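## Task

Close the lid of tip box TB1 and push its front edge fully down so it latches, while both other boxes keep their lids completely open; then release and move the gripper away.

## Robot and tools

Robot: one arm (yam_ultra) with six joints and a two-finger parallel gripper. The only camera is cam_wrist (504x504, fisheye), mounted on the wrist. Three tip boxes sit loose on a bench mat; identify them by the ID printed on each box, not by tape on the bench. Each must finish standing flat on the mat, and nothing may leave the table. Occasionally an outside force briefly pulls on a held part or shoves a loose object.

Frames: everything is in the scene frame. Its origin is on the table surface beneath the arm base, +z is up, and +y lies to the left when facing along +x. The base itself may be slightly tilted. Reported hand position can be off, more so far from the base, and motions tend to stop a centimetre or more short, usually low. The gripper's fingers point along its own +z and close along its own y. end_effector_position is the point between the pads, roughly 1 cm back from the fingertips.

The row: every motion uses 8 numbers [x, y, z, qw, qx, qy, qz, opening]. x, y, z is an absolute target position in metres; qw, qx, qy, qz is an absolute target orientation quaternion, w first, both in the scene frame. opening runs from -1 (closed) to +1 (fully open, 0.094 m). To hold an orientation, repeat your chosen quaternion in every row rather than copying the reported one, which may drift.

execute_actions(actions, pictures): actions is a list holding zero or one item. Empty list: just report state (with pictures). An item {"rows": [...], "steps": n} runs up to 15 rows, one per control step of 1/30 s (n at most 15, default 15); if there are fewer rows than steps the last row repeats. An item {"steps": n} alone is a wait of up to 300 steps, counted from the previous result. A target more than 0.6 m from the last reported position along any gripper axis is refused and nothing is sent. Pictures come only with an empty list or pictures: true. Each action's result is captured 9 steps before it ends; those 9 steps then run while you compose your next reply, so an action needs at least 9 steps. Each step, the command is clipped to within 70 mm and 16 degrees of the measured pose, and position wins over orientation when both cannot be met. After an action the arm continues only to the last clipped pose, so a far target may need several actions.

move(target, speed): target is one 8-number row as above, an absolute pose. The gripper follows a straight path from its current pose; speed is the path's top speed in m/s, 0.002 to 0.5 (default 0.25), with rotation capped at twice that in rad/s. Paths last 0.5 to 10 s and stop short if longer. Rotation takes the shorter direction. The opening is applied at the start. The path ignores obstacles, the real hand lags and may exceed the speed near full extension. Faster contact hits harder, and aiming further past a surface pushes harder. The result adds a "move:" line: done means at rest near target; other endings include off_target, moving, held, fault. limits=paced means the sent pose was clipped; limits=held means some steps were blocked, after which the arm may lurch fast.

wait(seconds): 0 to 10 s, sends nothing new. zoom_image(camera, region): camera must be "cam_wrist"; region [x0, y0, x1, y1] in image pixels from the top-left, at most 504 by 504. read_manual(section): returns licence texts only. finished_scene(scene): ends and grades the current scene (give its number); irreversible, and the goal must be met and remain met.

Result lines: the state gives end_effector_position and end_effector_quat_wxyz. Joint positions and velocities list waist, shoulder, elbow, wrist pitch, wrist yaw, wrist roll (rad, rad/s) then pad gap (m). Ranges: waist -2.618 to 3.054, shoulder 0.000 to 3.142, elbow 0.000 to 3.142, wrist pitch -1.571 to 1.571, wrist yaw -1.571 to 1.571, wrist roll -2.094 to 2.094. grip_measured is the finger opening on the command scale; commanding about 0.03 below it grips firmly. "pose unreachable" and HELD mark steps that a clearance check (which treats the base mount as arm) altered or blocked. "Hand target" shows where the controller is driving now. FAULT lines mean a stop. MOTOR HOT appears from 75 °C; 90 °C stops the arm for 10 s and 100 °C makes the arm drop, so avoid long loaded holds or sustained pressing.

The simulation keeps running while you think and write. Avoid drops, slips, slams, hard impacts, very forceful pushes, tipping boxes, and knocking anything off the table; after latching, open the gripper and retreat upward.

Each tool is called as name(argument=value, ...) on one line, values as JSON.

## Session

execute_actions(actions=[])

Scene clock: 0.00 s of 8400.00 s.
end_effector_position=(+0.3248, -0.1515, +0.2218) grip_measured=+1.000 end_effector_quat_wxyz=(+0.224, -0.581, +0.782, -0.009)
Joint positions: [ 0.191  1.421  1.115 -0.856  0.414 -1.504  0.094]
Joint velocities: [-0.002 -0.002 -0.002 -0.022  0.037  0.022  0.   ]
Motor temperatures (°C, as the motors report them): [32 30 30 31 29 31]
Hand target: +0.329, -0.151, +0.230; +0.239, -0.578, +0.780, -0.011

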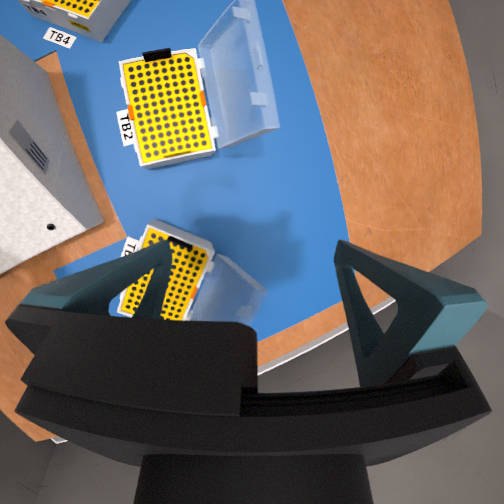

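move(target=[0.22,-0.08,0.21,0.34,0,0.94,0,1], speed=0.35)

zoom_image(camera="cam_wrist", region=[130, 140, 410, 300])

zoom_image(camera="cam_wrist", region=[0, 160, 230, 300])

Scene clock: 2.83 s of 8400.00 s.
end_effector_position=(+0.2185, -0.0822, +0.2079) grip_measured=+1.000 end_effector_quat_wxyz=(+0.342, +0.007, +0.940, +0.006)
Joint positions: [ 0.711  0.818  0.365 -0.62   0.848  0.031  0.094]
Joint velocities: [-0.007 -0.002  0.007  0.022  0.051 -0.037  0.   ]
Motor temperatures (°C, as the motors report them): [32 30 30 32 29 31]
Hand target: +0.220, -0.080, +0.210; +0.342, +0.001, +0.940, +0.003
Off the commanded pose: 0.003 m, 1 deg.
Kept back: nothing.
move: done

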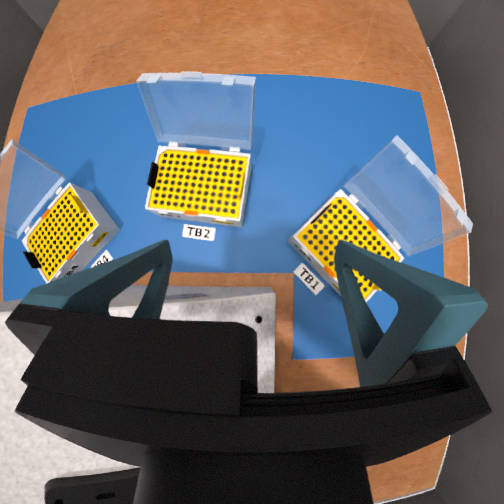

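Region (130, 140, 410, 300) of cam_wrist's 504x504 image, scaled by 1.800, with more detail than that image has; it fills the top 288 rows of this view, and the rest is white.

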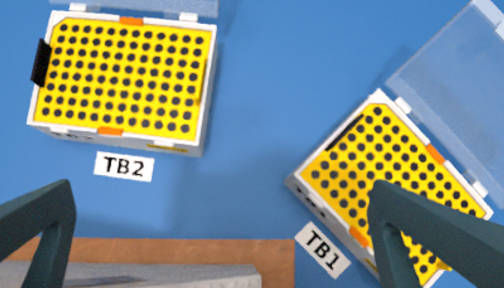

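Region (0, 160, 230, 300) of cam_wrist's 504x504 image, scaled by 2.191, with more detail than that image has; it fills the top 307 rows of this view, and the rest is white.

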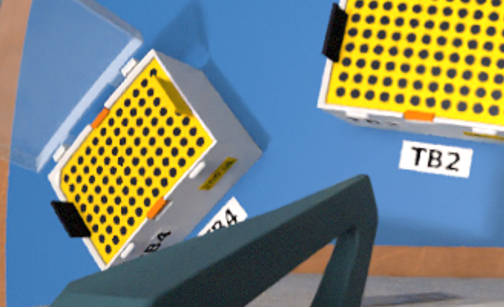

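move(target=[0.21,-0.01,0.22,0.34,0,0.94,0,-0.5])

zoom_image(camera="cam_wrist", region=[190, 170, 420, 300])

Scene clock: 11.67 s of 8400.00 s.
end_effector_position=(+0.2044, -0.0103, +0.2102) grip_measured=-0.498 end_effector_quat_wxyz=(+0.330, -0.003, +0.944, +0.005)
Joint positions: [ 1.087  1.287  0.417 -0.704  0.931  0.627  0.024]
Joint velocities: [-0.012 -0.002 -0.012 -0.081 -0.051  0.095 -0.   ]
Motor temperatures (°C, as the motors report them): [32 30 31 32 29 31]
Hand target: +0.210, -0.009, +0.220; +0.341, -0.000, +0.940, +0.002
Off the commanded pose: 0.011 m, 1 deg.
Kept back: nothing.
After step 90, 4.70 s passed at rest.
move: off_target

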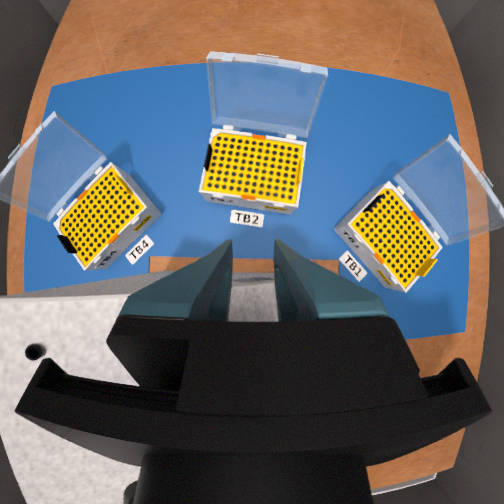

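Region (190, 170, 420, 300) of cam_wrist's 504x504 image, scaled by 2.191, with more detail than that image has; it fills the top 285 rows of this view, and the rest is white.

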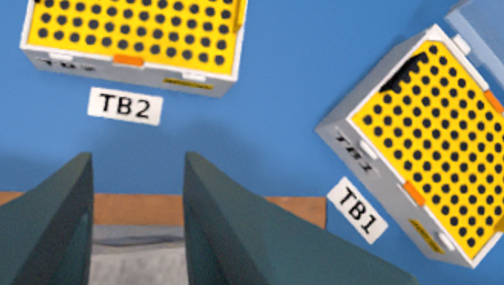

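move(target=[0.333,-0.294,0.2,0,0.383,0.924,0,0.5], speed=0.3)

move(target=[0.333,-0.294,0.135,0,0.383,0.924,0,0.5], speed=0.1)

Scene clock: 16.93 s of 8400.00 s.
end_effector_position=(+0.3292, -0.2940, +0.1950) grip_measured=+0.498 end_effector_quat_wxyz=(-0.004, +0.381, +0.925, -0.010)
Joint positions: [-0.039  1.799  1.75  -1.333  0.71   0.483  0.07 ]
Joint velocities: [-0.002  0.002 -0.012 -0.037  0.022  0.022 -0.001]
Motor temperatures (°C, as the motors report them): [32 30 32 32 29 31]
Hand target: +0.334, -0.294, +0.200; +0.002, +0.383, +0.924, -0.006
Off the commanded pose: 0.006 m, 1 deg.
Kept back: nothing.
move: done

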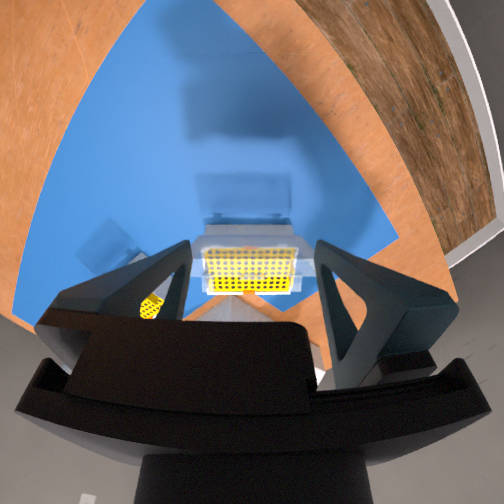

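Scene clock: 18.10 s of 8400.00 s.
end_effector_position=(+0.3286, -0.2989, +0.1371) grip_measured=+0.498 end_effector_quat_wxyz=(-0.004, +0.388, +0.922, -0.004)
Joint positions: [-0.16   1.799  1.587 -1.073  0.67   0.346  0.07 ]
Joint velocities: [-0.012  0.002 -0.007  0.037  0.051  0.022 -0.   ]
Motor temperatures (°C, as the motors report them): [32 30 32 32 29 31]
Hand target: +0.333, -0.294, +0.135; -0.001, +0.383, +0.924, -0.000
Off the commanded pose: 0.007 m, 1 deg.
Kept back: nothing.
move: done

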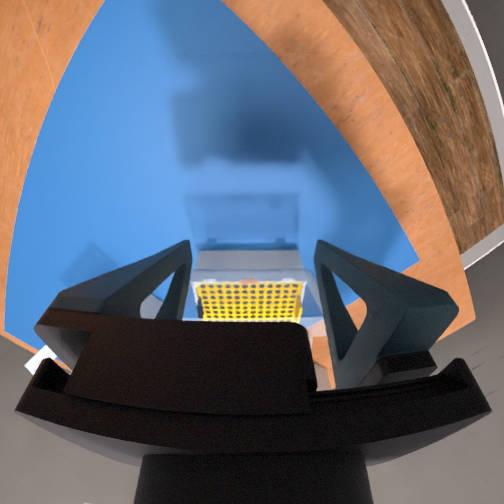

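move(target=[0.25,-0.212,0.125,0,0.383,0.924,0,0.5], speed=0.03)

Scene clock: 22.53 s of 8400.00 s.
end_effector_position=(+0.2449, -0.2089, +0.1149) grip_measured=+0.498 end_effector_quat_wxyz=(-0.025, +0.375, +0.927, +0.003)
Joint positions: [-0.086  1.526  1.002 -0.872  0.673  0.442  0.07 ]
Joint velocities: [-0.007 -0.017 -0.012  0.051 -0.051  0.022 -0.   ]
Motor temperatures (°C, as the motors report them): [33 31 31 32 29 31]
Hand target: +0.250, -0.212, +0.124; -0.000, +0.383, +0.924, +0.001
Off the commanded pose: 0.012 m, 3 deg.
Kept back: nothing.
move: off_target

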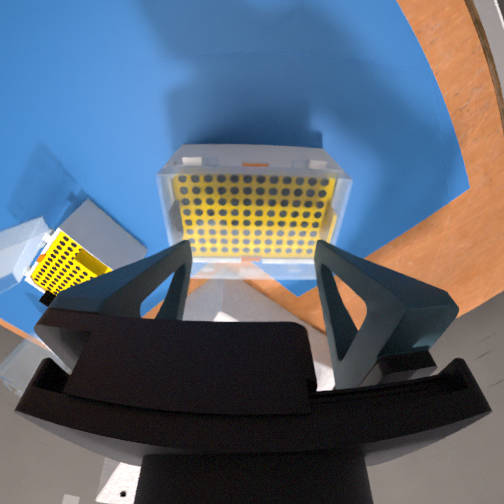

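move(target=[0.223,-0.186,0.115,0,0.383,0.924,0,0.5], speed=0.05)

move(target=[0.223,-0.186,0.08,0,0.383,0.924,0,0.5], speed=0.02)

Scene clock: 23.67 s of 8400.00 s.
end_effector_position=(+0.2168, -0.1823, +0.1073) grip_measured=+0.498 end_effector_quat_wxyz=(-0.026, +0.373, +0.928, +0.003)
Joint positions: [-0.058  1.442  0.831 -0.809  0.677  0.476  0.07 ]
Joint velocities: [ 0.007 -0.007 -0.002 -0.007 -0.007  0.007 -0.002]
Motor temperatures (°C, as the motors report them): [33 31 31 32 29 31]
Hand target: +0.223, -0.186, +0.115; -0.000, +0.383, +0.924, +0.001
Off the commanded pose: 0.011 m, 3 deg.
Kept back: nothing.
move: off_target

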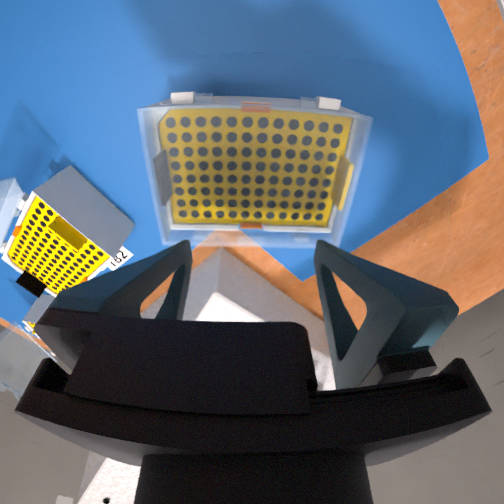

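Scene clock: 25.30 s of 8400.00 s.
end_effector_position=(+0.2204, -0.1893, +0.0853) grip_measured=+0.498 end_effector_quat_wxyz=(-0.001, +0.385, +0.923, -0.001)
Joint positions: [-0.128  1.442  0.759 -0.62   0.673  0.374  0.07 ]
Joint velocities: [-0.017 -0.002 -0.032  0.125 -0.051 -0.007  0.   ]
Motor temperatures (°C, as the motors report them): [33 31 31 32 29 31]
Hand target: +0.223, -0.186, +0.080; -0.000, +0.383, +0.924, +0.000
Off the commanded pose: 0.007 m, 0 deg.
Kept back: nothing.
move: done

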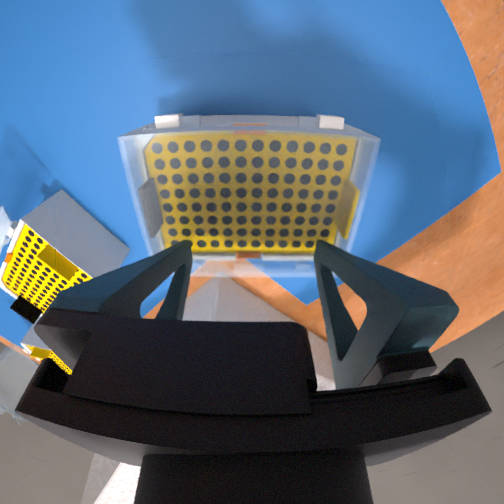

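move(target=[0.221,-0.187,0.03,0,0.383,0.924,0,0.5], speed=0.025)

move(target=[0.235,-0.195,0.14,0,0.383,0.924,0,0.5], speed=0.1)

move(target=[0.26,-0.1,0.2,0,-0.707,0.707,0,0.5], speed=0.4)

zoom_image(camera="cam_wrist", region=[160, 150, 330, 320])

Scene clock: 28.10 s of 8400.00 s.
end_effector_position=(+0.2213, -0.1909, +0.0809) grip_measured=+0.498 end_effector_quat_wxyz=(+0.002, +0.383, +0.924, +0.004)
Joint positions: [-0.15   1.442  0.752 -0.588  0.656  0.338  0.07 ]
Joint velocities: [-0.012 -0.007  0.002  0.022 -0.066 -0.051 -0.001]
Motor temperatures (°C, as the motors report them): [33 31 31 32 29 31]
Hand target: +0.213, -0.186, +0.042; -0.012, +0.384, +0.923, -0.002
Off the commanded pose: 0.051 m, 1 deg.
Kept back: nothing.
move: off_target

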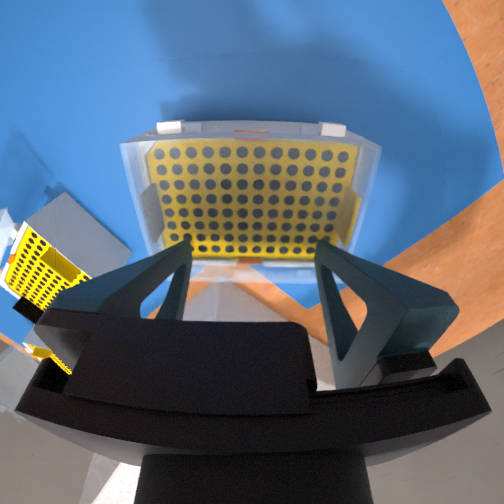

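Scene clock: 29.33 s of 8400.00 s.
end_effector_position=(+0.2270, -0.1899, +0.1308) grip_measured=+0.498 end_effector_quat_wxyz=(-0.016, +0.380, +0.925, +0.003)
Joint positions: [-0.005  1.435  0.917 -0.919  0.688  0.542  0.07 ]
Joint velocities: [ 0.002 -0.002 -0.007 -0.022 -0.051  0.007 -0.002]
Motor temperatures (°C, as the motors report them): [33 31 31 32 29 31]
Hand target: +0.234, -0.195, +0.140; +0.000, +0.383, +0.924, +0.001
Off the commanded pose: 0.013 m, 2 deg.
Kept back: nothing.
move: off_target

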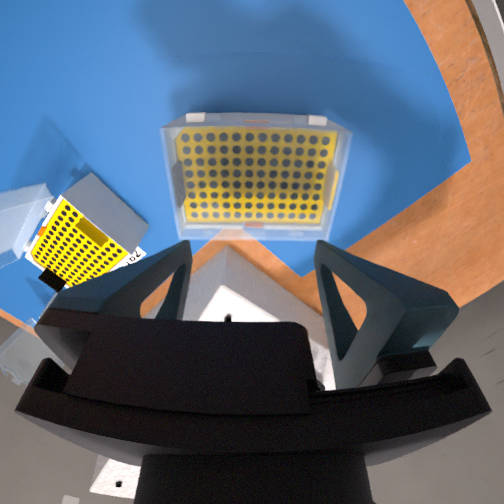

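Scene clock: 32.93 s of 8400.00 s.
end_effector_position=(+0.2548, -0.1052, +0.1940) grip_measured=+0.499 end_effector_quat_wxyz=(+0.006, +0.698, -0.716, +0.003)
Joint positions: [ 0.435  1.647  1.071 -1.208  0.702 -1.226  0.07 ]
Joint velocities: [ 0.002  0.002  0.002 -0.007 -0.051 -0.037 -0.001]
Motor temperatures (°C, as the motors report them): [33 31 31 32 29 31]
Hand target: +0.259, -0.099, +0.200; -0.002, +0.707, -0.707, +0.000
Off the commanded pose: 0.009 m, 2 deg.
Kept back: nothing.
move: done

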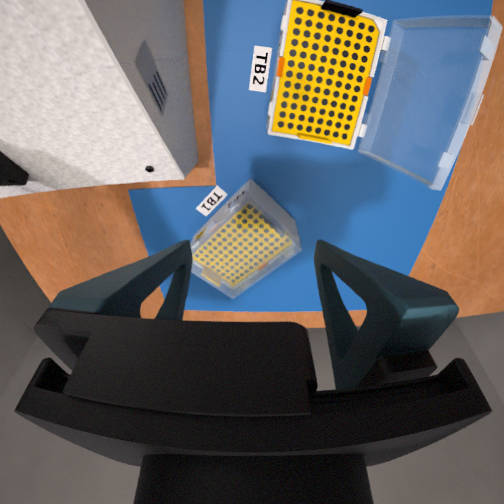

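Region (160, 150, 330, 320) of cam_wrist's 504x504 image, scaled by 2.965, with more detail than that image has.

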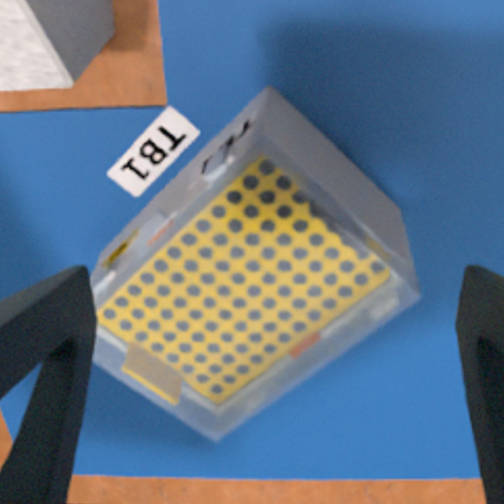

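finished_scene(scene=2)

The scene is finished: the task was done.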